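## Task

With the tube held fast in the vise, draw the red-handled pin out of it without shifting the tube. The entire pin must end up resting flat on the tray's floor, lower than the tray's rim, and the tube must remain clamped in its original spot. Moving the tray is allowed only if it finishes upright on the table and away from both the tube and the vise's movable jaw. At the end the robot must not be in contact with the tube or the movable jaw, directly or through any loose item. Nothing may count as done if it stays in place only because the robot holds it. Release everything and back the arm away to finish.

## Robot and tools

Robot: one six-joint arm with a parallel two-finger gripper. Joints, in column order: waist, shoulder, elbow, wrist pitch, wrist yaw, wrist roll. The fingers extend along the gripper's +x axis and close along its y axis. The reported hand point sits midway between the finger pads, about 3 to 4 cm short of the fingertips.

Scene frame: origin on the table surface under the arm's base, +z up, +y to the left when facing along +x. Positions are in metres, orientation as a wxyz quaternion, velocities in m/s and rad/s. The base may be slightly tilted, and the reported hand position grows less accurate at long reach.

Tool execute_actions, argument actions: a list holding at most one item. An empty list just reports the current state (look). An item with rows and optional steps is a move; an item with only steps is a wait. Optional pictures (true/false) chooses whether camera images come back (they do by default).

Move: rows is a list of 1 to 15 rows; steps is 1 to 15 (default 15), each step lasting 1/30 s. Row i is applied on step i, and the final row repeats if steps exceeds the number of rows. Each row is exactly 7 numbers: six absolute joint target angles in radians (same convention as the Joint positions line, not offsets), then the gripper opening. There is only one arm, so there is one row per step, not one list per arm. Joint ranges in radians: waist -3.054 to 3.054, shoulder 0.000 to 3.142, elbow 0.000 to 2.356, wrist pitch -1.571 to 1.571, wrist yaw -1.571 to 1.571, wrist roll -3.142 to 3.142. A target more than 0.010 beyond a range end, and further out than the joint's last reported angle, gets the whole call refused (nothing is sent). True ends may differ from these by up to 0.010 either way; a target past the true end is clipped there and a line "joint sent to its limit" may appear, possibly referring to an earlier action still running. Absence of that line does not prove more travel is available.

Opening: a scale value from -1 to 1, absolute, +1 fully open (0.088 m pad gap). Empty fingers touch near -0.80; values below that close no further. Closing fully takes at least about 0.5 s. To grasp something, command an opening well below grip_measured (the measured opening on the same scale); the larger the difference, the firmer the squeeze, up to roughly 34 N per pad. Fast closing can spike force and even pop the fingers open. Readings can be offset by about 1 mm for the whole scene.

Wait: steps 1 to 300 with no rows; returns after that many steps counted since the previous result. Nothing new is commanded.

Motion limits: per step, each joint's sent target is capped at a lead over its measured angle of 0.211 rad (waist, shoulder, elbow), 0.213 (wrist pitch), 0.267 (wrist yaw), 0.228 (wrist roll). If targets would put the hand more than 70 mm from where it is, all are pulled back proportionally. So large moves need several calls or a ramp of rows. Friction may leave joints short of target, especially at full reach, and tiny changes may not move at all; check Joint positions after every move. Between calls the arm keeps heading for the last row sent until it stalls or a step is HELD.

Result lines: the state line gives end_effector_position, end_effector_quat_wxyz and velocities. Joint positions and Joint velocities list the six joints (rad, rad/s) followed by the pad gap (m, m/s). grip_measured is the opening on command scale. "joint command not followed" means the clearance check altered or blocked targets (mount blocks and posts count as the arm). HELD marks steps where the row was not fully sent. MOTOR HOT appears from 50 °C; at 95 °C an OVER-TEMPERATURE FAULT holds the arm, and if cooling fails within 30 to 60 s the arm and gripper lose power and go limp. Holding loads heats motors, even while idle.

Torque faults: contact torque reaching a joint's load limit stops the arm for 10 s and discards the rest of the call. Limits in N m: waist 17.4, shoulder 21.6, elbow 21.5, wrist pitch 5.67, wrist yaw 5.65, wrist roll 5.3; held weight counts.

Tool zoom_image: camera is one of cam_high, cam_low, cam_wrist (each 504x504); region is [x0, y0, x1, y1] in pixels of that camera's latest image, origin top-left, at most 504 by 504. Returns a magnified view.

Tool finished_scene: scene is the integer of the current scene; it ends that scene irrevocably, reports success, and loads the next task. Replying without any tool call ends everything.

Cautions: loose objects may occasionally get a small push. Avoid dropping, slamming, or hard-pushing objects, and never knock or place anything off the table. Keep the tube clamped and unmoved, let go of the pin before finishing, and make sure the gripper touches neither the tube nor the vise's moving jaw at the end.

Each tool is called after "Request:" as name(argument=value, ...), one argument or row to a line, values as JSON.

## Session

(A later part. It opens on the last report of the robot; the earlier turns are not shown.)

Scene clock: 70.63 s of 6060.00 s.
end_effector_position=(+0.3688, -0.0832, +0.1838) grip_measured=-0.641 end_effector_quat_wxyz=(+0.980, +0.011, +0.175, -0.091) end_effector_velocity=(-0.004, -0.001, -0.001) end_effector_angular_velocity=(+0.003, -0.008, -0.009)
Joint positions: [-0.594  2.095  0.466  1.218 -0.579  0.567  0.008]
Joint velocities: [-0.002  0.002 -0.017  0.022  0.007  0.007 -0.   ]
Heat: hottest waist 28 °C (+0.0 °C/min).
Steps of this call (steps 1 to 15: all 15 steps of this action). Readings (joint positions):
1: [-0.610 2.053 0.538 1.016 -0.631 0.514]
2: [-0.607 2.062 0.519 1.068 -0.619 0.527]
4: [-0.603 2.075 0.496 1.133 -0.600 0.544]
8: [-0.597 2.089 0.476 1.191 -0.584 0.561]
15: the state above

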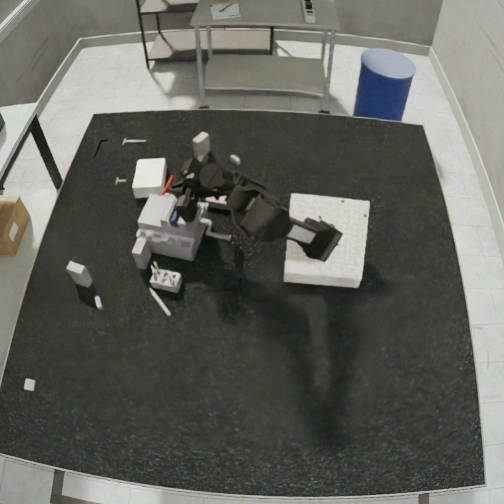

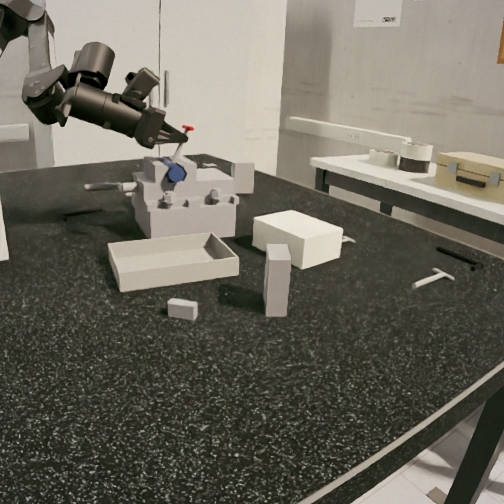

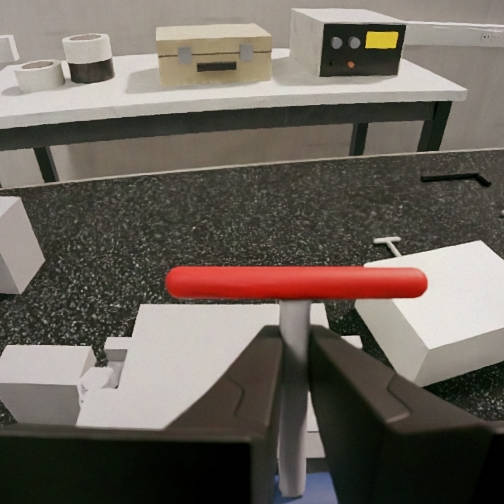

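A little more upright, then release and back off.

Request:
execute_actions(
  actions=[
    {"rows":[[-0.615,2.085,0.39,1.265,-0.59,0.572,-0.7]],"steps":15},
  ],
  pictures=false,
)

Request:
execute_actions(
  actions=[
    {"rows":[[-0.61,2.09,0.41,1.26,-0.59,0.572,-0.62],[-0.61,2.09,0.41,1.26,-0.59,0.572,-0.6],[-0.61,2.09,0.41,1.26,-0.59,0.572,-0.55],[-0.61,2.09,0.41,1.26,-0.59,0.572,-0.3]],"steps":10},
  ],
  pictures=false,
)

Request:
execute_actions(
  actions=[
    {"rows":[[-0.69,1.98,0.31,1.23,-0.66,0.535,0]],"steps":15},
  ],
)

Request:
zoom_image(
  camera="cam_low",
  region=[120, 90, 260, 210],
)

Scene clock: 76.03 s of 6060.00 s.
end_effector_position=(+0.3605, -0.0814, +0.1824) grip_measured=-0.639 end_effector_quat_wxyz=(+0.981, +0.011, +0.168, -0.092) end_effector_velocity=(-0.004, -0.000, -0.000) end_effector_angular_velocity=(-0.003, +0.001, +0.001)
Joint positions: [-0.597  2.097  0.426  1.27  -0.572  0.573  0.008]
Joint velocities: [-0.007 -0.002 -0.012  0.007 -0.007 -0.007 -0.002]
Heat: hottest waist 28 °C (+1.0 °C/min).
Steps of this call (steps 1 to 15: the robot went on to your last target; steps 16 to 147: nothing new was sent; steps 148 to 162: all 15 steps of this action). Readings (joint positions):
148: [-0.591 2.097 0.452 1.231 -0.576 0.573]
149: [-0.591 2.097 0.446 1.241 -0.574 0.573]
151: [-0.592 2.097 0.438 1.253 -0.572 0.573]
155: [-0.595 2.097 0.430 1.264 -0.572 0.573]
162: the state above

Scene clock: 76.37 s of 6060.00 s.
end_effector_position=(+0.3551, -0.0831, +0.1794) grip_measured=-0.353 end_effector_quat_wxyz=(+0.980, +0.018, +0.175, -0.096) end_effector_velocity=(-0.002, -0.002, -0.001) end_effector_angular_velocity=(-0.015, +0.009, -0.010)
Joint positions: [-0.606  2.095  0.413  1.26  -0.585  0.573  0.022]
Joint velocities: [-0.002 -0.007 -0.002 -0.022  0.007 -0.022  0.02 ]
Heat: hottest waist 28 °C (+1.0 °C/min).
Steps of this call (steps 1 to 10: all 10 steps of this action). Readings (joint positions):
1: [-0.597 2.097 0.426 1.270 -0.572 0.573]
2: [-0.598 2.096 0.425 1.270 -0.576 0.573]
4: [-0.604 2.095 0.420 1.265 -0.585 0.573]
8: [-0.606 2.095 0.413 1.260 -0.585 0.573]
10: the state above

Scene clock: 76.87 s of 6060.00 s.
end_effector_position=(+0.3273, -0.0773, +0.1923) grip_measured=-0.007 end_effector_quat_wxyz=(+0.980, +0.020, +0.172, -0.096) end_effector_velocity=(-0.005, +0.003, +0.001) end_effector_angular_velocity=(-0.011, +0.007, +0.015)
Joint positions: [-0.684  1.992  0.32   1.233 -0.653  0.541  0.039]
Joint velocities: [-0.012 -0.022 -0.017 -0.007 -0.022 -0.022  0.002]
Heat: hottest waist 28 °C (+1.0 °C/min).
Steps of this call (steps 1 to 15: all 15 steps of this action). Readings (joint positions):
1: [-0.613 2.083 0.402 1.254 -0.598 0.569]
2: [-0.629 2.063 0.383 1.249 -0.613 0.563]
4: [-0.658 2.028 0.351 1.244 -0.630 0.554]
8: [-0.679 2.002 0.330 1.236 -0.646 0.545]
15: the state above

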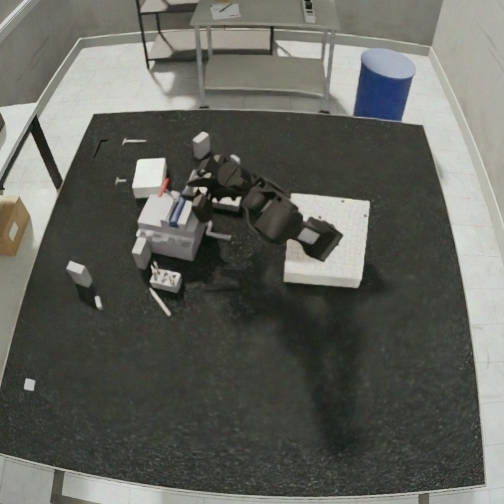

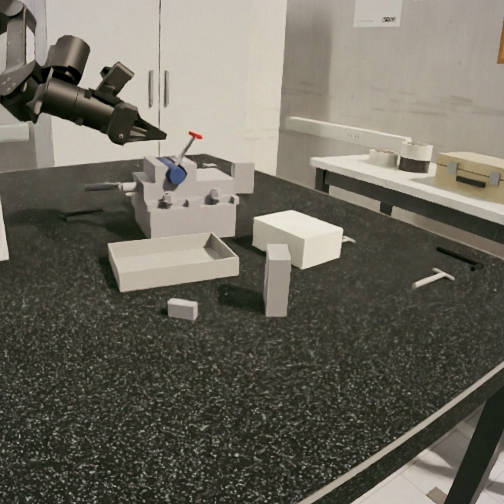

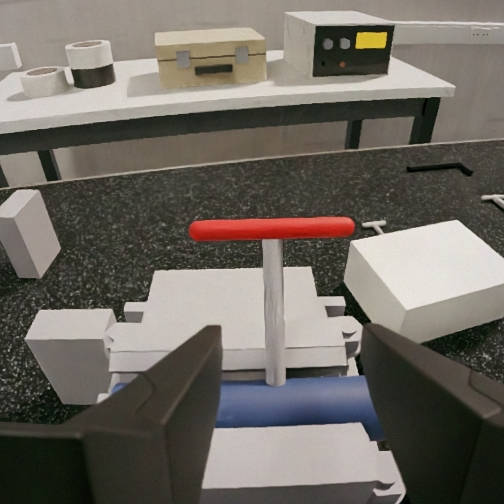

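Region (120, 90, 260, 210) of cam_low's 504x504 image, scaled by 3.600, with more detail than that image has; it fills the top 432 rows of this view, and the rest is white.

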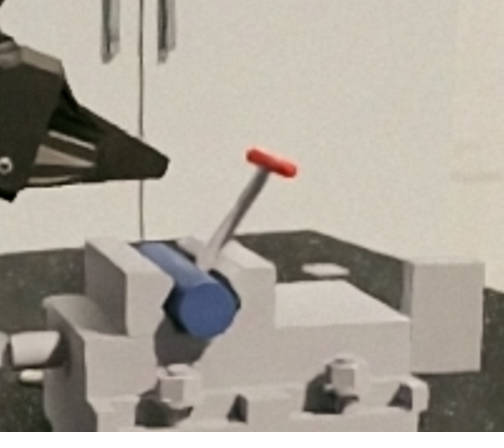

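Matches the good state from scene 1. Back to the crank.

Request:
execute_actions(
  actions=[
    {"rows":[[-0.76,1.48,0.33,0.6,-0.7,0.4,0.2]],"steps":14},
  ],
  pictures=false,
)

Request:
execute_actions(
  actions=[
    {"rows":[[-0.8,1.45,0.5,-0.2,-0.8,-0.1,0.2]],"steps":15},
  ],
  pictures=false,
)

Request:
execute_actions(
  actions=[
    {"rows":[[-0.76,1.49,0.57,-0.52,-0.82,-0.23,0.2]],"steps":15},
  ],
  pictures=false,
)

Request:
execute_actions(
  actions=[
    {"rows":[[-0.71,1.51,0.53,-0.41,-0.81,-0.16,0.2],[-0.71,1.51,0.53,-0.41,-0.81,-0.16,0.2],[-0.71,1.51,0.53,-0.41,-0.81,-0.16,0.2],[-0.66,1.54,0.49,-0.3,-0.8,-0.09,0.2],[-0.66,1.54,0.49,-0.3,-0.8,-0.09,0.2],[-0.61,1.56,0.45,-0.19,-0.79,-0.02,0.2],[-0.61,1.56,0.45,-0.19,-0.79,-0.02,0.2],[-0.61,1.56,0.45,-0.19,-0.79,-0.02,0.2],[-0.56,1.59,0.41,-0.08,-0.78,0.05,0.2],[-0.56,1.59,0.41,-0.08,-0.78,0.05,0.2],[-0.506,1.62,0.357,0.05,-0.76,0.123,0.2]],"steps":13},
  ],
  pictures=false,
)

Request:
execute_actions(
  actions=[
    {"rows":[[-0.506,1.62,0.357,0.05,-0.76,0.123,-0.35]],"steps":12},
  ],
  pictures=false,
)

Request:
execute_actions(
  actions=[
    {"rows":[[-0.506,1.62,0.357,0.05,-0.76,0.123,-0.85]],"steps":8},
  ],
  pictures=false,
)

Request:
execute_actions(
  actions=[
    {"rows":[[-0.625,1.598,0.449,-0.16,-0.798,-0.036,-0.85]],"steps":6},
  ],
  pictures=false,
)

Request:
execute_actions(
  actions=[
    {"rows":[[-0.733,1.692,0.504,-0.229,-0.821,-0.188,-0.85]],"steps":6},
  ],
  pictures=false,
)

Request:
execute_actions(
  actions=[
    {"rows":[[-0.781,1.817,0.505,-0.159,-0.829,-0.257,-0.85]],"steps":6},
  ],
  pictures=false,
)

Request:
execute_actions(
  actions=[
    {"rows":[[-0.748,1.92,0.455,0.03,-0.826,-0.208,-0.85]],"steps":6},
  ],
  pictures=false,
)

Request:
execute_actions(
  actions=[
    {"rows":[[-0.646,1.957,0.38,0.247,-0.804,-0.065,-0.85]],"steps":6},
  ],
  pictures=false,
)

Request:
execute_actions(
  actions=[
    {"rows":[[-0.529,1.885,0.324,0.345,-0.768,0.091,-0.85]],"steps":6},
  ],
  pictures=false,
)

Request:
execute_actions(
  actions=[
    {"rows":[[-0.472,1.733,0.319,0.246,-0.748,0.166,-0.85]],"steps":6},
  ],
  pictures=false,
)

Request:
execute_actions(
  actions=[
    {"rows":[[-0.514,1.608,0.372,0.028,-0.764,0.111,-0.85]],"steps":6},
  ],
  pictures=false,
)

Request:
execute_actions(
  actions=[
    {"rows":[[-0.625,1.598,0.449,-0.16,-0.798,-0.036,-0.85]],"steps":6},
  ],
  pictures=false,
)

Request:
execute_actions(
  actions=[
    {"rows":[[-0.733,1.692,0.504,-0.229,-0.821,-0.188,-0.85]],"steps":6},
  ],
  pictures=false,
)

Request:
execute_actions(
  actions=[
    {"rows":[[-0.781,1.817,0.505,-0.159,-0.829,-0.257,-0.85]],"steps":6},
  ],
  pictures=false,
)

Request:
execute_actions(
  actions=[
    {"rows":[[-0.748,1.92,0.455,0.03,-0.826,-0.208,-0.85]],"steps":6},
  ],
  pictures=false,
)

Request:
execute_actions(
  actions=[
    {"rows":[[-0.646,1.957,0.38,0.247,-0.804,-0.065,-0.85]],"steps":6},
  ],
  pictures=false,
)

Request:
execute_actions(
  actions=[
    {"rows":[[-0.529,1.885,0.324,0.345,-0.768,0.091,-0.85]],"steps":6},
  ],
  pictures=false,
)

Request:
execute_actions(
  actions=[
    {"rows":[[-0.472,1.733,0.319,0.246,-0.748,0.166,-0.85]],"steps":6},
  ],
  pictures=false,
)

Request:
execute_actions(
  actions=[
    {"rows":[[-0.514,1.608,0.372,0.028,-0.764,0.111,-0.85]],"steps":6},
  ],
)

Request:
zoom_image(
  camera="cam_low",
  region=[120, 90, 260, 210],
)

Scene clock: 100.90 s of 6060.00 s.
end_effector_position=(+0.3050, -0.0437, +0.2336) grip_measured=+0.195 end_effector_quat_wxyz=(+0.974, -0.004, +0.195, -0.114) end_effector_velocity=(-0.030, +0.004, -0.022) end_effector_angular_velocity=(+0.130, +0.144, -0.139)
Joint positions: [-0.754  1.515  0.321  0.655 -0.694  0.409  0.049]
Joint velocities: [-0.017 -0.198  0.002 -0.462 -0.007 -0.037  0.002]
Heat: hottest waist 28 °C (+1.0 °C/min).
Steps of this call (steps 1 to 15: the robot went on to your last target; steps 16 to 707: nothing new was sent; steps 708 to 721: all 14 steps of this action). Readings (joint positions):
708: [-0.692 1.961 0.316 1.184 -0.663 0.514]
709: [-0.706 1.921 0.315 1.128 -0.671 0.489]
711: [-0.731 1.828 0.317 1.043 -0.678 0.454]
715: [-0.750 1.638 0.319 0.853 -0.689 0.423]
721: the state above

Scene clock: 101.40 s of 6060.00 s.
end_effector_position=(+0.2745, -0.0394, +0.2048) grip_measured=+0.200 end_effector_quat_wxyz=(+0.925, -0.045, +0.366, -0.096) end_effector_velocity=(-0.149, +0.016, -0.162) end_effector_angular_velocity=(+0.714, +0.722, -0.567)
Joint positions: [-0.795  1.457  0.482 -0.052 -0.792 -0.075  0.049]
Joint velocities: [-0.007 -0.002  0.007 -1.297 -0.022 -0.183 -0.   ]
Heat: hottest waist 28 °C (+1.0 °C/min).
Steps of this call (steps 1 to 15: all 15 steps of this action). Readings (joint positions):
1: [-0.760 1.505 0.342 0.600 -0.715 0.365]
2: [-0.768 1.500 0.369 0.551 -0.734 0.314]
4: [-0.781 1.482 0.425 0.468 -0.757 0.212]
8: [-0.792 1.457 0.475 0.282 -0.782 0.026]
15: the state above

Scene clock: 101.90 s of 6060.00 s.
end_effector_position=(+0.2382, -0.0156, +0.1679) grip_measured=+0.200 end_effector_quat_wxyz=(+0.865, +0.040, +0.492, -0.088) end_effector_velocity=(-0.012, +0.010, -0.005) end_effector_angular_velocity=(+0.066, +0.061, -0.043)
Joint positions: [-0.762  1.484  0.554 -0.5   -0.813 -0.222  0.049]
Joint velocities: [-0.002 -0.002  0.022 -0.139 -0.007 -0.022 -0.   ]
Heat: hottest waist 28 °C (+1.0 °C/min).
Steps of this call (steps 1 to 15: all 15 steps of this action). Readings (joint positions):
1: [-0.793 1.460 0.491 -0.105 -0.794 -0.104]
2: [-0.786 1.466 0.504 -0.151 -0.799 -0.133]
4: [-0.774 1.473 0.529 -0.242 -0.807 -0.171]
8: [-0.765 1.479 0.548 -0.413 -0.812 -0.205]
15: the state above

Scene clock: 102.33 s of 6060.00 s.
end_effector_position=(+0.2518, -0.0126, +0.1118) grip_measured=+0.200 end_effector_quat_wxyz=(+0.861, +0.046, +0.500, -0.081) end_effector_velocity=(-0.042, +0.015, -0.172) end_effector_angular_velocity=(+0.125, +0.166, -0.094)
Joint positions: [-0.555  1.587  0.412 -0.076 -0.781  0.048  0.049]
Joint velocities: [ 0.486  0.295 -0.466  0.96   0.11   0.593 -0.   ]
Heat: hottest waist 28 °C (+1.0 °C/min).
Steps of this call (steps 1 to 13: all 13 steps of this action). Readings (joint positions):
1: [-0.757 1.486 0.554 -0.492 -0.813 -0.216]
2: [-0.746 1.490 0.553 -0.471 -0.813 -0.206]
4: [-0.723 1.500 0.545 -0.422 -0.813 -0.175]
8: [-0.653 1.534 0.497 -0.287 -0.805 -0.086]
13: the state above

Scene clock: 102.73 s of 6060.00 s.
end_effector_position=(+0.2515, -0.0114, +0.0987) grip_measured=-0.327 end_effector_quat_wxyz=(+0.862, +0.047, +0.498, -0.081) end_effector_velocity=(-0.003, -0.003, -0.005) end_effector_angular_velocity=(-0.018, +0.004, -0.004)
Joint positions: [-0.509  1.613  0.368  0.041 -0.767  0.115  0.023]
Joint velocities: [ 0.012  0.007 -0.022  0.037  0.022  0.007 -0.009]
Heat: hottest waist 28 °C (+1.0 °C/min).
Steps of this call (steps 1 to 12: all 12 steps of this action). Readings (joint positions):
1: [-0.541 1.595 0.399 -0.050 -0.777 0.064]
2: [-0.532 1.601 0.388 -0.029 -0.775 0.077]
4: [-0.521 1.607 0.377 0.003 -0.771 0.093]
8: [-0.512 1.610 0.371 0.032 -0.768 0.109]
12: the state above

Scene clock: 103.00 s of 6060.00 s.
end_effector_position=(+0.2515, -0.0110, +0.0983) grip_measured=-0.518 end_effector_quat_wxyz=(+0.862, +0.047, +0.498, -0.080) end_effector_velocity=(-0.001, -0.002, -0.000) end_effector_angular_velocity=(-0.007, +0.004, -0.004)
Joint positions: [-0.507  1.613  0.366  0.045 -0.767  0.116  0.014]
Joint velocities: [-0.002  0.002  0.002 -0.007  0.007 -0.007 -0.   ]
Heat: hottest waist 28 °C (+1.0 °C/min).
Steps of this call (steps 1 to 8: all 8 steps of this action). Readings (joint positions):
1: [-0.509 1.613 0.367 0.042 -0.766 0.115]
2: [-0.508 1.613 0.367 0.043 -0.766 0.116]
4: [-0.507 1.613 0.367 0.044 -0.767 0.116]
8: the state above

Scene clock: 103.20 s of 6060.00 s.
end_effector_position=(+0.2503, -0.0148, +0.1149) grip_measured=-0.519 end_effector_quat_wxyz=(+0.860, +0.054, +0.501, -0.074) end_effector_velocity=(-0.001, -0.018, +0.048) end_effector_angular_velocity=(-0.038, -0.012, +0.022)
Joint positions: [-0.586  1.605  0.427 -0.112 -0.81   0.007  0.014]
Joint velocities: [-0.203 -0.032  0.149 -0.359 -0.037 -0.3   -0.   ]
Heat: hottest waist 28 °C (+1.0 °C/min).
Steps of this call (steps 1 to 6: all 6 steps of this action). Readings (joint positions):
1: [-0.518 1.613 0.377 0.016 -0.778 0.097]
2: [-0.539 1.612 0.393 -0.025 -0.792 0.071]
4: [-0.569 1.607 0.415 -0.082 -0.807 0.031]
6: the state above

Scene clock: 103.40 s of 6060.00 s.
end_effector_position=(+0.2474, -0.0315, +0.1309) grip_measured=-0.519 end_effector_quat_wxyz=(+0.865, +0.053, +0.494, -0.067) end_effector_velocity=(-0.015, -0.070, +0.033) end_effector_angular_velocity=(-0.134, -0.029, -0.005)
Joint positions: [-0.699  1.656  0.48  -0.209 -0.849 -0.146  0.014]
Joint velocities: [-0.281  0.168  0.11  -0.154  0.051 -0.403 -0.   ]
Heat: hottest waist 28 °C (+1.0 °C/min).
Steps of this call (steps 1 to 6: all 6 steps of this action). Readings (joint positions):
1: [-0.604 1.613 0.440 -0.138 -0.820 -0.025]
2: [-0.632 1.625 0.454 -0.166 -0.837 -0.061]
4: [-0.674 1.644 0.471 -0.196 -0.850 -0.114]
6: the state above

Scene clock: 103.60 s of 6060.00 s.
end_effector_position=(+0.2425, -0.0603, +0.1294) grip_measured=-0.519 end_effector_quat_wxyz=(+0.868, +0.042, +0.488, -0.077) end_effector_velocity=(-0.013, -0.047, -0.035) end_effector_angular_velocity=(+0.076, +0.079, -0.061)
Joint positions: [-0.776  1.771  0.494 -0.163 -0.838 -0.245  0.014]
Joint velocities: [-0.071  0.339  0.056  0.066 -0.007 -0.125  0.   ]
Heat: hottest waist 28 °C (+1.0 °C/min).
Steps of this call (steps 1 to 6: all 6 steps of this action). Readings (joint positions):
1: [-0.713 1.675 0.484 -0.211 -0.854 -0.164]
2: [-0.736 1.696 0.487 -0.206 -0.864 -0.186]
4: [-0.766 1.739 0.491 -0.178 -0.845 -0.228]
6: the state above

Scene clock: 103.80 s of 6060.00 s.
end_effector_position=(+0.2407, -0.0758, +0.1096) grip_measured=-0.518 end_effector_quat_wxyz=(+0.866, +0.042, +0.491, -0.084) end_effector_velocity=(-0.006, -0.015, -0.050) end_effector_angular_velocity=(+0.039, +0.031, -0.031)
Joint positions: [-0.763  1.886  0.469 -0.015 -0.823 -0.225  0.014]
Joint velocities: [ 0.076  0.217 -0.076  0.315  0.007  0.11  -0.   ]
Heat: hottest waist 28 °C (+1.0 °C/min).
Steps of this call (steps 1 to 6: all 6 steps of this action). Readings (joint positions):
1: [-0.776 1.791 0.491 -0.141 -0.831 -0.246]
2: [-0.776 1.816 0.484 -0.099 -0.824 -0.242]
4: [-0.769 1.865 0.474 -0.042 -0.823 -0.233]
6: the state above

Scene clock: 104.00 s of 6060.00 s.
end_effector_position=(+0.2415, -0.0723, +0.0857) grip_measured=-0.518 end_effector_quat_wxyz=(+0.864, +0.041, +0.494, -0.088) end_effector_velocity=(-0.002, +0.029, -0.053) end_effector_angular_velocity=(+0.089, -0.001, -0.014)
Joint positions: [-0.678  1.94   0.403  0.186 -0.797 -0.105  0.014]
Joint velocities: [ 0.203  0.1   -0.164  0.432 -0.022  0.315 -0.   ]
Heat: hottest waist 28 °C (+1.0 °C/min).
Steps of this call (steps 1 to 6: all 6 steps of this action). Readings (joint positions):
1: [-0.751 1.896 0.455 0.023 -0.815 -0.204]
2: [-0.731 1.907 0.437 0.078 -0.804 -0.176]
4: [-0.697 1.930 0.416 0.147 -0.798 -0.131]
6: the state above

Scene clock: 104.20 s of 6060.00 s.
end_effector_position=(+0.2445, -0.0540, +0.0699) grip_measured=-0.517 end_effector_quat_wxyz=(+0.860, +0.043, +0.499, -0.092) end_effector_velocity=(+0.006, +0.061, -0.025) end_effector_angular_velocity=(+0.108, -0.009, +0.005)
Joint positions: [-0.56   1.912  0.346  0.31  -0.761  0.048  0.014]
Joint velocities: [ 0.242 -0.125 -0.129  0.212 -0.022  0.359  0.   ]
Heat: hottest waist 28 °C (+1.0 °C/min).
Steps of this call (steps 1 to 6: all 6 steps of this action). Readings (joint positions):
1: [-0.658 1.938 0.389 0.220 -0.788 -0.078]
2: [-0.628 1.931 0.374 0.253 -0.772 -0.041]
4: [-0.583 1.921 0.357 0.290 -0.761 0.015]
6: the state above

Scene clock: 104.40 s of 6060.00 s.
end_effector_position=(+0.2492, -0.0276, +0.0722) grip_measured=-0.517 end_effector_quat_wxyz=(+0.858, +0.049, +0.504, -0.086) end_effector_velocity=(+0.011, +0.056, +0.033) end_effector_angular_velocity=(+0.008, -0.091, +0.085)
Joint positions: [-0.476  1.785  0.331  0.256 -0.749  0.149  0.014]
Joint velocities: [ 0.076 -0.369 -0.061 -0.11  -0.022  0.125 -0.   ]
Heat: hottest waist 28 °C (+1.0 °C/min).
Steps of this call (steps 1 to 6: all 6 steps of this action). Readings (joint positions):
1: [-0.544 1.890 0.343 0.307 -0.749 0.063]
2: [-0.519 1.866 0.341 0.293 -0.731 0.086]
4: [-0.486 1.819 0.336 0.269 -0.743 0.132]
6: the state above

Scene clock: 104.60 s of 6060.00 s.
end_effector_position=(+0.2509, -0.0125, +0.0913) grip_measured=-0.518 end_effector_quat_wxyz=(+0.859, +0.050, +0.503, -0.078) end_effector_velocity=(+0.003, +0.018, +0.052) end_effector_angular_velocity=(-0.047, -0.038, +0.026)
Joint positions: [-0.493  1.648  0.359  0.084 -0.769  0.126  0.014]
Joint velocities: [-0.095 -0.281  0.081 -0.388 -0.007 -0.125 -0.   ]
Heat: hottest waist 28 °C (+1.0 °C/min).
Steps of this call (steps 1 to 6: all 6 steps of this action). Readings (joint positions):
1: [-0.476 1.759 0.336 0.226 -0.755 0.146]
2: [-0.477 1.728 0.344 0.178 -0.763 0.143]
4: [-0.486 1.673 0.353 0.116 -0.769 0.134]
6: the state above

Scene clock: 104.80 s of 6060.00 s.
end_effector_position=(+0.2504, -0.0144, +0.1138) grip_measured=-0.519 end_effector_quat_wxyz=(+0.860, +0.053, +0.502, -0.071) end_effector_velocity=(-0.006, -0.019, +0.056) end_effector_angular_velocity=(-0.066, -0.015, +0.001)
Joint positions: [-0.583  1.609  0.426 -0.106 -0.814  0.004  0.014]
Joint velocities: [-0.222 -0.081  0.149 -0.418 -0.007 -0.315 -0.   ]
Heat: hottest waist 28 °C (+1.0 °C/min).
Steps of this call (steps 1 to 6: all 6 steps of this action). Readings (joint positions):
1: [-0.507 1.639 0.374 0.044 -0.781 0.102]
2: [-0.530 1.631 0.391 -0.007 -0.799 0.074]
4: [-0.564 1.616 0.413 -0.071 -0.812 0.031]
6: the state above

Scene clock: 105.00 s of 6060.00 s.
end_effector_position=(+0.2475, -0.0314, +0.1307) grip_measured=-0.519 end_effector_quat_wxyz=(+0.865, +0.052, +0.494, -0.066) end_effector_velocity=(-0.015, -0.073, +0.035) end_effector_angular_velocity=(-0.166, -0.023, -0.011)
Joint positions: [-0.698  1.656  0.48  -0.208 -0.85  -0.146  0.014]
Joint velocities: [-0.286  0.159  0.115 -0.168  0.081 -0.418  0.001]
Heat: hottest waist 28 °C (+1.0 °C/min).
Steps of this call (steps 1 to 6: all 6 steps of this action). Readings (joint positions):
1: [-0.602 1.616 0.439 -0.133 -0.823 -0.025]
2: [-0.630 1.627 0.454 -0.163 -0.840 -0.061]
4: [-0.673 1.645 0.470 -0.194 -0.852 -0.114]
6: the state above

Scene clock: 105.20 s of 6060.00 s.
end_effector_position=(+0.2424, -0.0602, +0.1292) grip_measured=-0.519 end_effector_quat_wxyz=(+0.868, +0.042, +0.488, -0.077) end_effector_velocity=(-0.012, -0.045, -0.033) end_effector_angular_velocity=(+0.077, +0.072, -0.039)
Joint positions: [-0.775  1.771  0.494 -0.162 -0.838 -0.245  0.014]
Joint velocities: [-0.071  0.335  0.056  0.066 -0.022 -0.139  0.   ]
Heat: hottest waist 28 °C (+1.0 °C/min).
Steps of this call (steps 1 to 6: all 6 steps of this action). Readings (joint positions):
1: [-0.712 1.675 0.483 -0.210 -0.854 -0.164]
2: [-0.735 1.696 0.487 -0.205 -0.865 -0.187]
4: [-0.766 1.739 0.490 -0.177 -0.846 -0.228]
6: the state above

Scene clock: 105.40 s of 6060.00 s.
end_effector_position=(+0.2408, -0.0757, +0.1096) grip_measured=-0.518 end_effector_quat_wxyz=(+0.866, +0.042, +0.491, -0.083) end_effector_velocity=(-0.006, -0.014, -0.049) end_effector_angular_velocity=(+0.027, +0.037, -0.009)
Joint positions: [-0.762  1.886  0.469 -0.015 -0.823 -0.225  0.014]
Joint velocities: [ 0.076  0.212 -0.071  0.3    0.007  0.081 -0.   ]
Heat: hottest waist 28 °C (+1.0 °C/min).
Steps of this call (steps 1 to 6: all 6 steps of this action). Readings (joint positions):
1: [-0.776 1.791 0.491 -0.141 -0.831 -0.246]
2: [-0.776 1.816 0.484 -0.099 -0.824 -0.242]
4: [-0.769 1.865 0.474 -0.042 -0.823 -0.232]
6: the state above

Scene clock: 105.60 s of 6060.00 s.
end_effector_position=(+0.2416, -0.0724, +0.0856) grip_measured=-0.518 end_effector_quat_wxyz=(+0.864, +0.041, +0.494, -0.089) end_effector_velocity=(+0.001, +0.024, -0.049) end_effector_angular_velocity=(+0.061, -0.011, -0.007)
Joint positions: [-0.677  1.941  0.403  0.187 -0.797 -0.104  0.014]
Joint velocities: [ 0.193  0.095 -0.154  0.432 -0.007  0.3   -0.   ]
Heat: hottest waist 28 °C (+1.0 °C/min).
Steps of this call (steps 1 to 6: all 6 steps of this action). Readings (joint positions):
1: [-0.750 1.896 0.454 0.026 -0.815 -0.202]
2: [-0.729 1.908 0.437 0.081 -0.804 -0.174]
4: [-0.696 1.930 0.415 0.149 -0.797 -0.130]
6: the state above

Scene clock: 105.80 s of 6060.00 s.
end_effector_position=(+0.2446, -0.0544, +0.0700) grip_measured=-0.517 end_effector_quat_wxyz=(+0.860, +0.043, +0.499, -0.093) end_effector_velocity=(+0.004, +0.058, -0.025) end_effector_angular_velocity=(+0.083, -0.003, -0.006)
Joint positions: [-0.56   1.913  0.347  0.31  -0.76   0.049  0.014]
Joint velocities: [ 0.247 -0.129 -0.134  0.212  0.007  0.359 -0.   ]
Heat: hottest waist 28 °C (+1.0 °C/min).
Steps of this call (steps 1 to 6: all 6 steps of this action). Readings (joint positions):
1: [-0.659 1.938 0.389 0.220 -0.788 -0.076]
2: [-0.629 1.932 0.375 0.253 -0.772 -0.041]
4: [-0.584 1.922 0.357 0.290 -0.760 0.015]
6: the state above

Scene clock: 106.00 s of 6060.00 s.
end_effector_position=(+0.2493, -0.0277, +0.0722) grip_measured=-0.517 end_effector_quat_wxyz=(+0.858, +0.049, +0.504, -0.086) end_effector_velocity=(+0.008, +0.059, +0.032) end_effector_angular_velocity=(+0.035, -0.080, +0.067)
Joint positions: [-0.476  1.785  0.331  0.256 -0.749  0.149  0.014]
Joint velocities: [ 0.076 -0.379 -0.061 -0.139 -0.037  0.139 -0.002]
Heat: hottest waist 28 °C (+1.0 °C/min).
Steps of this call (steps 1 to 6: all 6 steps of this action). Readings (joint positions):
1: [-0.545 1.891 0.343 0.307 -0.747 0.064]
2: [-0.519 1.866 0.341 0.292 -0.730 0.087]
4: [-0.485 1.820 0.336 0.269 -0.741 0.132]
6: the state above

Scene clock: 106.20 s of 6060.00 s.
end_effector_position=(+0.2509, -0.0124, +0.0912) grip_measured=-0.518 end_effector_quat_wxyz=(+0.859, +0.050, +0.503, -0.078) end_effector_velocity=(+0.001, +0.015, +0.051) end_effector_angular_velocity=(-0.056, -0.031, +0.012)
Joint positions: [-0.493  1.648  0.359  0.083 -0.768  0.127  0.014]
Joint velocities: [-0.095 -0.276  0.076 -0.388  0.007 -0.125 -0.   ]
Heat: hottest waist 28 °C (+1.0 °C/min).
Steps of this call (steps 1 to 6: all 6 steps of this action). Readings (joint positions):
1: [-0.475 1.759 0.336 0.224 -0.755 0.147]
2: [-0.477 1.727 0.344 0.177 -0.763 0.144]
4: [-0.485 1.673 0.353 0.116 -0.768 0.135]
6: the state above

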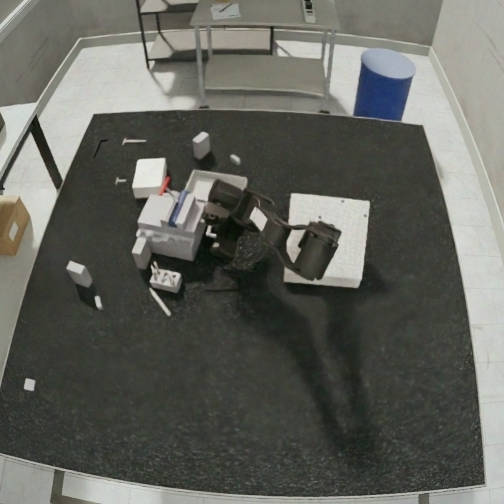

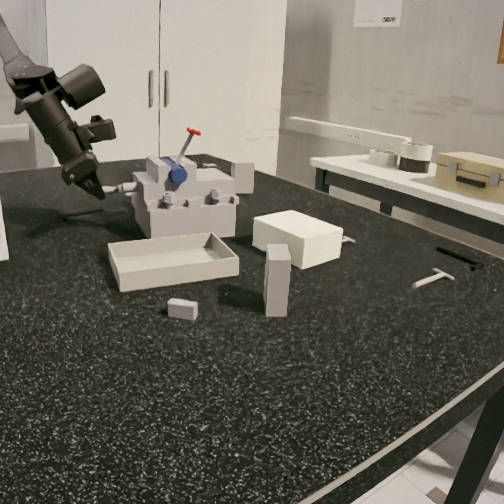

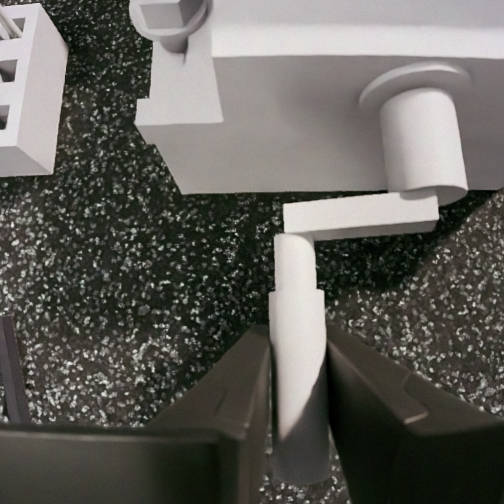

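Region (120, 90, 260, 210) of cam_low's 504x504 image, scaled by 3.600, with more detail than that image has; it fills the top 432 rows of this view, and the rest is white.

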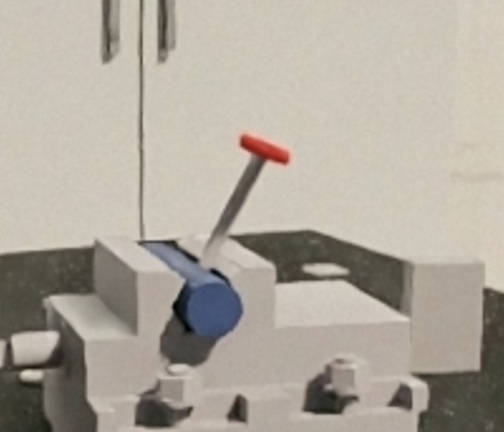

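Request:
execute_actions(
  actions=[
    {"rows":[[-0.625,1.598,0.449,-0.16,-0.798,-0.036,-0.85]],"steps":6},
  ],
  pictures=false,
)

Request:
execute_actions(
  actions=[
    {"rows":[[-0.733,1.692,0.504,-0.229,-0.821,-0.188,-0.85]],"steps":6},
  ],
  pictures=false,
)

Request:
execute_actions(
  actions=[
    {"rows":[[-0.781,1.817,0.505,-0.159,-0.829,-0.257,-0.85]],"steps":6},
  ],
  pictures=false,
)

Request:
execute_actions(
  actions=[
    {"rows":[[-0.748,1.92,0.455,0.03,-0.826,-0.208,-0.85]],"steps":6},
  ],
  pictures=false,
)

Request:
execute_actions(
  actions=[
    {"rows":[[-0.646,1.957,0.38,0.247,-0.804,-0.065,-0.85]],"steps":6},
  ],
  pictures=false,
)

Request:
execute_actions(
  actions=[
    {"rows":[[-0.529,1.885,0.324,0.345,-0.768,0.091,-0.85]],"steps":6},
  ],
  pictures=false,
)

Request:
execute_actions(
  actions=[
    {"rows":[[-0.472,1.733,0.319,0.246,-0.748,0.166,-0.85]],"steps":6},
  ],
  pictures=false,
)

Request:
execute_actions(
  actions=[
    {"rows":[[-0.514,1.608,0.372,0.028,-0.764,0.111,-0.85]],"steps":6},
  ],
  pictures=false,
)

Scene clock: 114.90 s of 6060.00 s.
end_effector_position=(+0.2503, -0.0150, +0.1155) grip_measured=-0.519 end_effector_quat_wxyz=(+0.860, +0.052, +0.502, -0.074) end_effector_velocity=(-0.002, -0.020, +0.046) end_effector_angular_velocity=(-0.040, -0.025, +0.022)
Joint positions: [-0.588  1.603  0.429 -0.117 -0.809  0.003  0.014]
Joint velocities: [-0.203 -0.027  0.129 -0.315 -0.037 -0.286 -0.   ]
Heat: hottest waist 28 °C (+1.0 °C/min).
Steps of this call (steps 1 to 30: the robot went on to your last target; steps 31 to 255: nothing new was sent; steps 256 to 261: all 6 steps of this action). Readings (joint positions):
256: [-0.519 1.614 0.383 0.003 -0.778 0.089]
257: [-0.540 1.611 0.399 -0.040 -0.792 0.063]
259: [-0.570 1.606 0.418 -0.090 -0.805 0.025]
261: the state above

Scene clock: 115.10 s of 6060.00 s.
end_effector_position=(+0.2475, -0.0316, +0.1309) grip_measured=-0.519 end_effector_quat_wxyz=(+0.865, +0.052, +0.494, -0.068) end_effector_velocity=(-0.014, -0.065, +0.031) end_effector_angular_velocity=(-0.090, -0.030, -0.018)
Joint positions: [-0.698  1.656  0.481 -0.21  -0.848 -0.146  0.014]
Joint velocities: [-0.276  0.178  0.11  -0.154  0.022 -0.374 -0.   ]
Heat: hottest waist 28 °C (+1.0 °C/min).
Steps of this call (steps 1 to 6: all 6 steps of this action). Readings (joint positions):
1: [-0.605 1.612 0.441 -0.141 -0.817 -0.026]
2: [-0.633 1.624 0.455 -0.168 -0.835 -0.062]
4: [-0.674 1.644 0.471 -0.197 -0.849 -0.114]
6: the state above

Scene clock: 115.30 s of 6060.00 s.
end_effector_position=(+0.2424, -0.0600, +0.1293) grip_measured=-0.519 end_effector_quat_wxyz=(+0.868, +0.043, +0.488, -0.077) end_effector_velocity=(-0.012, -0.052, -0.033) end_effector_angular_velocity=(+0.042, +0.069, -0.046)
Joint positions: [-0.776  1.771  0.494 -0.164 -0.839 -0.245  0.014]
Joint velocities: [-0.076  0.339  0.051  0.095  0.007 -0.139  0.001]
Heat: hottest waist 28 °C (+1.0 °C/min).
Steps of this call (steps 1 to 6: all 6 steps of this action). Readings (joint positions):
1: [-0.712 1.675 0.484 -0.212 -0.853 -0.163]
2: [-0.734 1.696 0.487 -0.207 -0.864 -0.186]
4: [-0.766 1.738 0.491 -0.179 -0.847 -0.228]
6: the state above

Scene clock: 115.50 s of 6060.00 s.
end_effector_position=(+0.2407, -0.0757, +0.1096) grip_measured=-0.518 end_effector_quat_wxyz=(+0.866, +0.042, +0.491, -0.084) end_effector_velocity=(-0.007, -0.012, -0.051) end_effector_angular_velocity=(+0.045, +0.037, -0.007)
Joint positions: [-0.763  1.886  0.469 -0.015 -0.823 -0.225  0.014]
Joint velocities: [ 0.076  0.217 -0.076  0.3   -0.007  0.081 -0.   ]
Heat: hottest waist 28 °C (+1.0 °C/min).
Steps of this call (steps 1 to 6: all 6 steps of this action). Readings (joint positions):
1: [-0.776 1.791 0.491 -0.143 -0.833 -0.246]
2: [-0.776 1.815 0.484 -0.101 -0.825 -0.242]
4: [-0.769 1.864 0.474 -0.043 -0.823 -0.233]
6: the state above

Scene clock: 115.70 s of 6060.00 s.
end_effector_position=(+0.2415, -0.0724, +0.0858) grip_measured=-0.518 end_effector_quat_wxyz=(+0.864, +0.041, +0.494, -0.089) end_effector_velocity=(-0.002, +0.026, -0.054) end_effector_angular_velocity=(+0.075, +0.010, -0.015)
Joint positions: [-0.678  1.94   0.403  0.187 -0.797 -0.104  0.014]
Joint velocities: [ 0.203  0.105 -0.154  0.418 -0.007  0.3   -0.   ]
Heat: hottest waist 28 °C (+1.0 °C/min).
Steps of this call (steps 1 to 6: all 6 steps of this action). Readings (joint positions):
1: [-0.750 1.896 0.454 0.026 -0.815 -0.202]
2: [-0.730 1.907 0.436 0.080 -0.804 -0.175]
4: [-0.696 1.930 0.415 0.148 -0.797 -0.131]
6: the state above

Scene clock: 115.90 s of 6060.00 s.
end_effector_position=(+0.2446, -0.0545, +0.0700) grip_measured=-0.517 end_effector_quat_wxyz=(+0.860, +0.043, +0.499, -0.093) end_effector_velocity=(+0.006, +0.059, -0.025) end_effector_angular_velocity=(+0.089, -0.003, +0.014)
Joint positions: [-0.56   1.913  0.347  0.31  -0.759  0.049  0.014]
Joint velocities: [ 0.247 -0.125 -0.129  0.212 -0.007  0.344 -0.   ]
Heat: hottest waist 28 °C (+1.0 °C/min).
Steps of this call (steps 1 to 6: all 6 steps of this action). Readings (joint positions):
1: [-0.659 1.938 0.389 0.220 -0.788 -0.076]
2: [-0.629 1.932 0.374 0.253 -0.771 -0.040]
4: [-0.584 1.922 0.357 0.290 -0.759 0.016]
6: the state above

Scene clock: 116.10 s of 6060.00 s.
end_effector_position=(+0.2491, -0.0278, +0.0721) grip_measured=-0.517 end_effector_quat_wxyz=(+0.858, +0.049, +0.504, -0.086) end_effector_velocity=(+0.009, +0.055, +0.034) end_effector_angular_velocity=(+0.003, -0.089, +0.062)
Joint positions: [-0.476  1.785  0.331  0.256 -0.748  0.149  0.014]
Joint velocities: [ 0.076 -0.383 -0.066 -0.125 -0.007  0.139  0.   ]
Heat: hottest waist 28 °C (+1.0 °C/min).
Steps of this call (steps 1 to 6: all 6 steps of this action). Readings (joint positions):
1: [-0.545 1.891 0.343 0.308 -0.748 0.064]
2: [-0.520 1.867 0.341 0.293 -0.729 0.086]
4: [-0.486 1.820 0.336 0.270 -0.741 0.132]
6: the state above

Scene clock: 116.30 s of 6060.00 s.
end_effector_position=(+0.2508, -0.0124, +0.0912) grip_measured=-0.518 end_effector_quat_wxyz=(+0.859, +0.050, +0.503, -0.078) end_effector_velocity=(+0.005, +0.015, +0.055) end_effector_angular_velocity=(-0.071, -0.046, +0.034)
Joint positions: [-0.493  1.648  0.359  0.084 -0.769  0.127  0.014]
Joint velocities: [-0.1   -0.286  0.085 -0.388  0.007 -0.139 -0.   ]
Heat: hottest waist 28 °C (+1.0 °C/min).
Steps of this call (steps 1 to 6: all 6 steps of this action). Readings (joint positions):
1: [-0.475 1.760 0.335 0.227 -0.754 0.147]
2: [-0.477 1.729 0.344 0.179 -0.763 0.144]
4: [-0.486 1.674 0.353 0.117 -0.768 0.135]
6: the state above

Request:
execute_actions(
  actions=[
    {"rows":[[-0.625,1.598,0.449,-0.16,-0.798,-0.036,-0.9]],"steps":7},
  ],
  pictures=false,
)

Request:
execute_actions(
  actions=[
    {"rows":[[-0.733,1.692,0.504,-0.229,-0.821,-0.188,-0.9]],"steps":7},
  ],
  pictures=false,
)

Request:
execute_actions(
  actions=[
    {"rows":[[-0.781,1.817,0.505,-0.159,-0.829,-0.257,-0.9]],"steps":7},
  ],
  pictures=false,
)

Request:
execute_actions(
  actions=[
    {"rows":[[-0.748,1.92,0.455,0.03,-0.826,-0.208,-0.9]],"steps":7},
  ],
  pictures=false,
)

Request:
execute_actions(
  actions=[
    {"rows":[[-0.646,1.957,0.38,0.247,-0.804,-0.065,-0.9]],"steps":10},
  ],
  pictures=false,
)

Scene clock: 121.63 s of 6060.00 s.
end_effector_position=(+0.2502, -0.0156, +0.1166) grip_measured=-0.519 end_effector_quat_wxyz=(+0.860, +0.052, +0.501, -0.074) end_effector_velocity=(-0.002, -0.015, +0.034) end_effector_angular_velocity=(-0.030, -0.013, +0.011)
Joint positions: [-0.593  1.603  0.433 -0.126 -0.809 -0.005  0.014]
Joint velocities: [-0.149 -0.017  0.1   -0.242 -0.022 -0.212 -0.   ]
Heat: hottest waist 28 °C (+1.0 °C/min).
Steps of this call (steps 1 to 30: the robot went on to your last target; steps 31 to 153: nothing new was sent; steps 154 to 160: all 7 steps of this action). Readings (joint positions):
154: [-0.518 1.614 0.383 0.004 -0.778 0.090]
155: [-0.539 1.612 0.399 -0.039 -0.792 0.063]
157: [-0.570 1.606 0.418 -0.090 -0.805 0.026]
160: the state above

Scene clock: 121.87 s of 6060.00 s.
end_effector_position=(+0.2469, -0.0335, +0.1317) grip_measured=-0.519 end_effector_quat_wxyz=(+0.865, +0.051, +0.494, -0.069) end_effector_velocity=(-0.011, -0.045, +0.017) end_effector_angular_velocity=(-0.042, -0.006, -0.016)
Joint positions: [-0.706  1.661  0.484 -0.215 -0.847 -0.157  0.014]
Joint velocities: [-0.183  0.144  0.081 -0.11   0.007 -0.256 -0.   ]
Heat: hottest waist 28 °C (+1.0 °C/min).
Steps of this call (steps 1 to 7: all 7 steps of this action). Readings (joint positions):
1: [-0.609 1.612 0.444 -0.148 -0.818 -0.032]
2: [-0.636 1.624 0.457 -0.173 -0.834 -0.065]
4: [-0.676 1.644 0.473 -0.200 -0.847 -0.117]
7: the state above

Scene clock: 122.10 s of 6060.00 s.
end_effector_position=(+0.2421, -0.0611, +0.1287) grip_measured=-0.519 end_effector_quat_wxyz=(+0.868, +0.044, +0.489, -0.076) end_effector_velocity=(-0.008, -0.027, -0.021) end_effector_angular_velocity=(+0.053, +0.034, -0.022)
Joint positions: [-0.778  1.779  0.496 -0.163 -0.841 -0.25   0.014]
Joint velocities: [-0.046  0.203  0.027  0.051 -0.022 -0.081 -0.   ]
Heat: hottest waist 28 °C (+1.0 °C/min).
Steps of this call (steps 1 to 7: all 7 steps of this action). Readings (joint positions):
1: [-0.717 1.680 0.487 -0.217 -0.852 -0.171]
2: [-0.738 1.700 0.490 -0.210 -0.862 -0.192]
4: [-0.768 1.741 0.492 -0.182 -0.847 -0.231]
7: the state above

Scene clock: 122.33 s of 6060.00 s.
end_effector_position=(+0.2405, -0.0760, +0.1083) grip_measured=-0.518 end_effector_quat_wxyz=(+0.866, +0.042, +0.491, -0.082) end_effector_velocity=(-0.004, -0.004, -0.037) end_effector_angular_velocity=(+0.043, +0.011, +0.001)
Joint positions: [-0.762  1.893  0.467 -0.006 -0.826 -0.225  0.014]
Joint velocities: [ 0.061  0.144 -0.071  0.242 -0.022  0.081 -0.   ]
Heat: hottest waist 28 °C (+1.0 °C/min).
Steps of this call (steps 1 to 7: all 7 steps of this action). Readings (joint positions):
1: [-0.779 1.797 0.492 -0.142 -0.834 -0.250]
2: [-0.777 1.820 0.484 -0.099 -0.827 -0.246]
4: [-0.771 1.867 0.474 -0.042 -0.826 -0.236]
7: the state above

Scene clock: 122.67 s of 6060.00 s.
end_effector_position=(+0.2415, -0.0704, +0.0821) grip_measured=-0.518 end_effector_quat_wxyz=(+0.864, +0.043, +0.494, -0.087) end_effector_velocity=(-0.003, +0.011, -0.016) end_effector_angular_velocity=(+0.031, +0.002, -0.006)
Joint positions: [-0.663  1.947  0.391  0.22  -0.798 -0.083  0.014]
Joint velocities: [ 0.061  0.022 -0.056  0.125 -0.007  0.095  0.   ]
Heat: hottest waist 28 °C (+1.0 °C/min).
Steps of this call (steps 1 to 10: all 10 steps of this action). Readings (joint positions):
1: [-0.750 1.901 0.452 0.034 -0.817 -0.202]
2: [-0.729 1.912 0.434 0.087 -0.807 -0.174]
4: [-0.696 1.932 0.413 0.153 -0.799 -0.131]
8: [-0.669 1.945 0.395 0.208 -0.798 -0.092]
10: the state above

Request:
execute_actions(
  actions=[
    {"rows":[[-0.529,1.885,0.324,0.345,-0.768,0.091,-0.9]],"steps":7},
  ],
  pictures=false,
)

Request:
execute_actions(
  actions=[
    {"rows":[[-0.472,1.733,0.319,0.246,-0.748,0.166,-0.9]],"steps":7},
  ],
  pictures=false,
)

Request:
execute_actions(
  actions=[
    {"rows":[[-0.514,1.608,0.372,0.028,-0.764,0.111,-0.9]],"steps":10},
  ],
  pictures=false,
)

Scene clock: 126.40 s of 6060.00 s.
end_effector_position=(+0.2437, -0.0586, +0.0720) grip_measured=-0.517 end_effector_quat_wxyz=(+0.863, +0.032, +0.494, -0.101) end_effector_velocity=(+0.000, +0.023, -0.013) end_effector_angular_velocity=(-0.011, +0.005, -0.025)
Joint positions: [-0.568  1.909  0.338  0.327 -0.737  0.04   0.014]
Joint velocities: [ 0.134 -0.076 -0.076  0.11   0.066  0.183  0.   ]
Heat: hottest shoulder 28 °C (+0.0 °C/min).
Steps of this call (steps 1 to 30: the robot went on to your last target; steps 31 to 105: nothing new was sent; steps 106 to 112: all 7 steps of this action). Readings (joint positions):
106: [-0.645 1.944 0.375 0.260 -0.790 -0.051]
107: [-0.623 1.935 0.362 0.284 -0.772 -0.025]
109: [-0.590 1.920 0.348 0.309 -0.749 0.015]
112: the state above

Scene clock: 126.63 s of 6060.00 s.
end_effector_position=(+0.2470, -0.0455, +0.0701) grip_measured=-0.512 end_effector_quat_wxyz=(+0.855, +0.020, +0.504, -0.124) end_effector_velocity=(+0.013, +0.058, -0.006) end_effector_angular_velocity=(+0.078, +0.035, +0.021)
Joint positions: [-0.478  1.817  0.333  0.276 -0.654  0.13   0.014]
Joint velocities: [ 0.198 -0.203 -0.002 -0.11  -0.007  0.212 -0.001]
Heat: hottest shoulder 28 °C (+0.0 °C/min).
Steps of this call (steps 1 to 7: all 7 steps of this action). Readings (joint positions):
1: [-0.557 1.889 0.336 0.319 -0.719 0.062]
2: [-0.536 1.865 0.335 0.303 -0.685 0.083]
4: [-0.506 1.838 0.333 0.290 -0.655 0.102]
7: the state above

Scene clock: 126.97 s of 6060.00 s.
end_effector_position=(+0.2455, -0.0215, +0.0830) grip_measured=-0.504 end_effector_quat_wxyz=(+0.848, +0.032, +0.520, -0.103) end_effector_velocity=(-0.011, -0.003, +0.018) end_effector_angular_velocity=(-0.043, +0.010, -0.064)
Joint positions: [-0.473  1.677  0.364  0.068 -0.703  0.107  0.014]
Joint velocities: [-0.051 -0.115  0.012 -0.183  0.051 -0.037 -0.002]
Heat: hottest shoulder 28 °C (+0.0 °C/min).
Steps of this call (steps 1 to 10: all 10 steps of this action). Readings (joint positions):
1: [-0.473 1.798 0.340 0.243 -0.657 0.129]
2: [-0.470 1.775 0.348 0.195 -0.663 0.123]
4: [-0.467 1.730 0.356 0.135 -0.686 0.120]
8: [-0.470 1.686 0.362 0.081 -0.700 0.110]
10: the state above

Request:
execute_actions(
  actions=[],
)

Request:
zoom_image(
  camera="cam_low",
  region=[60, 90, 260, 250],
)

Scene clock: 132.57 s of 6060.00 s.
end_effector_position=(+0.2451, -0.0197, +0.0854) grip_measured=-0.509 end_effector_quat_wxyz=(+0.848, +0.034, +0.519, -0.102) end_effector_velocity=(-0.002, +0.001, -0.000) end_effector_angular_velocity=(+0.006, +0.004, +0.003)
Joint positions: [-0.478  1.662  0.366  0.048 -0.709  0.104  0.014]
Joint velocities: [-0.002 -0.002 -0.002 -0.007 -0.007 -0.007 -0.   ]
Heat: hottest shoulder 29 °C (+1.0 °C/min).
Steps of this call (steps 1 to 30: the robot went on to your last target; steps 31 to 168: nothing new was sent). Readings (joint positions):
1: [-0.475 1.673 0.364 0.062 -0.705 0.106]
2: [-0.477 1.669 0.365 0.057 -0.707 0.104]
4: [-0.478 1.666 0.365 0.053 -0.709 0.104]
8: [-0.478 1.664 0.365 0.052 -0.709 0.104]
168: the state above
The arm was judged still, so your last target was given up. Only a new action makes it travel on or press farther. Fingers that are still opening or closing keep moving.

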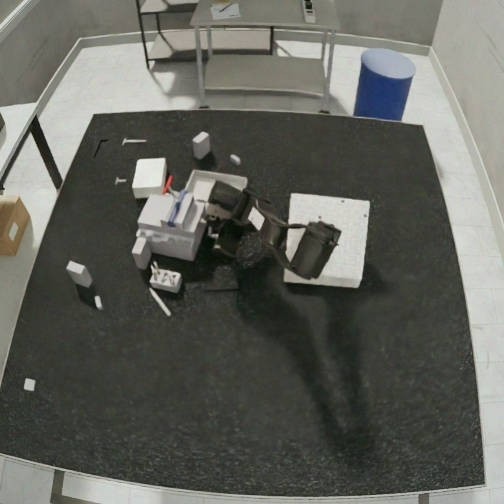

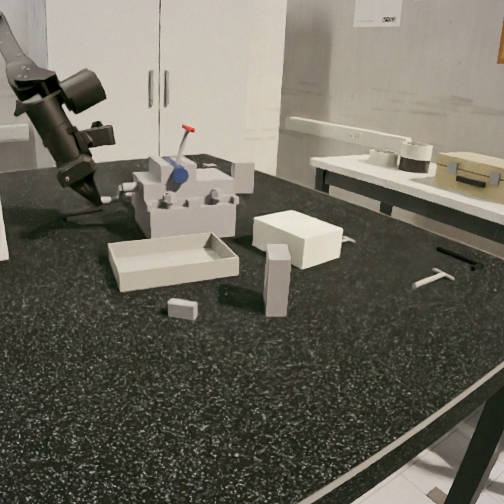

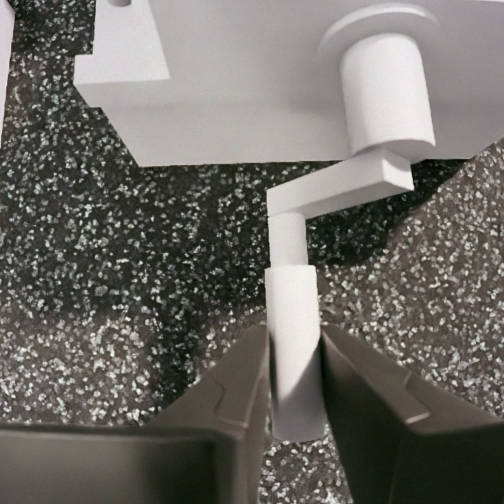

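Region (60, 90, 260, 250) of cam_low's 504x504 image, scaled by 2.520, with more detail than that image has; it fills the top 403 rows of this view, and the rest is white.

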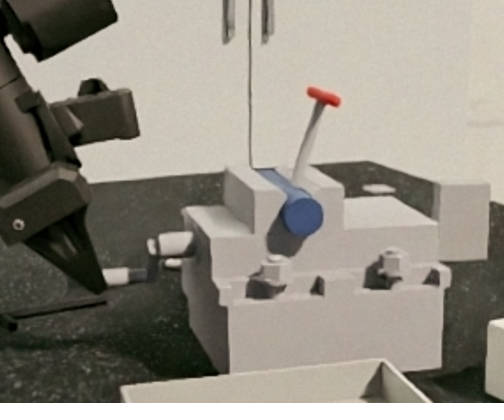

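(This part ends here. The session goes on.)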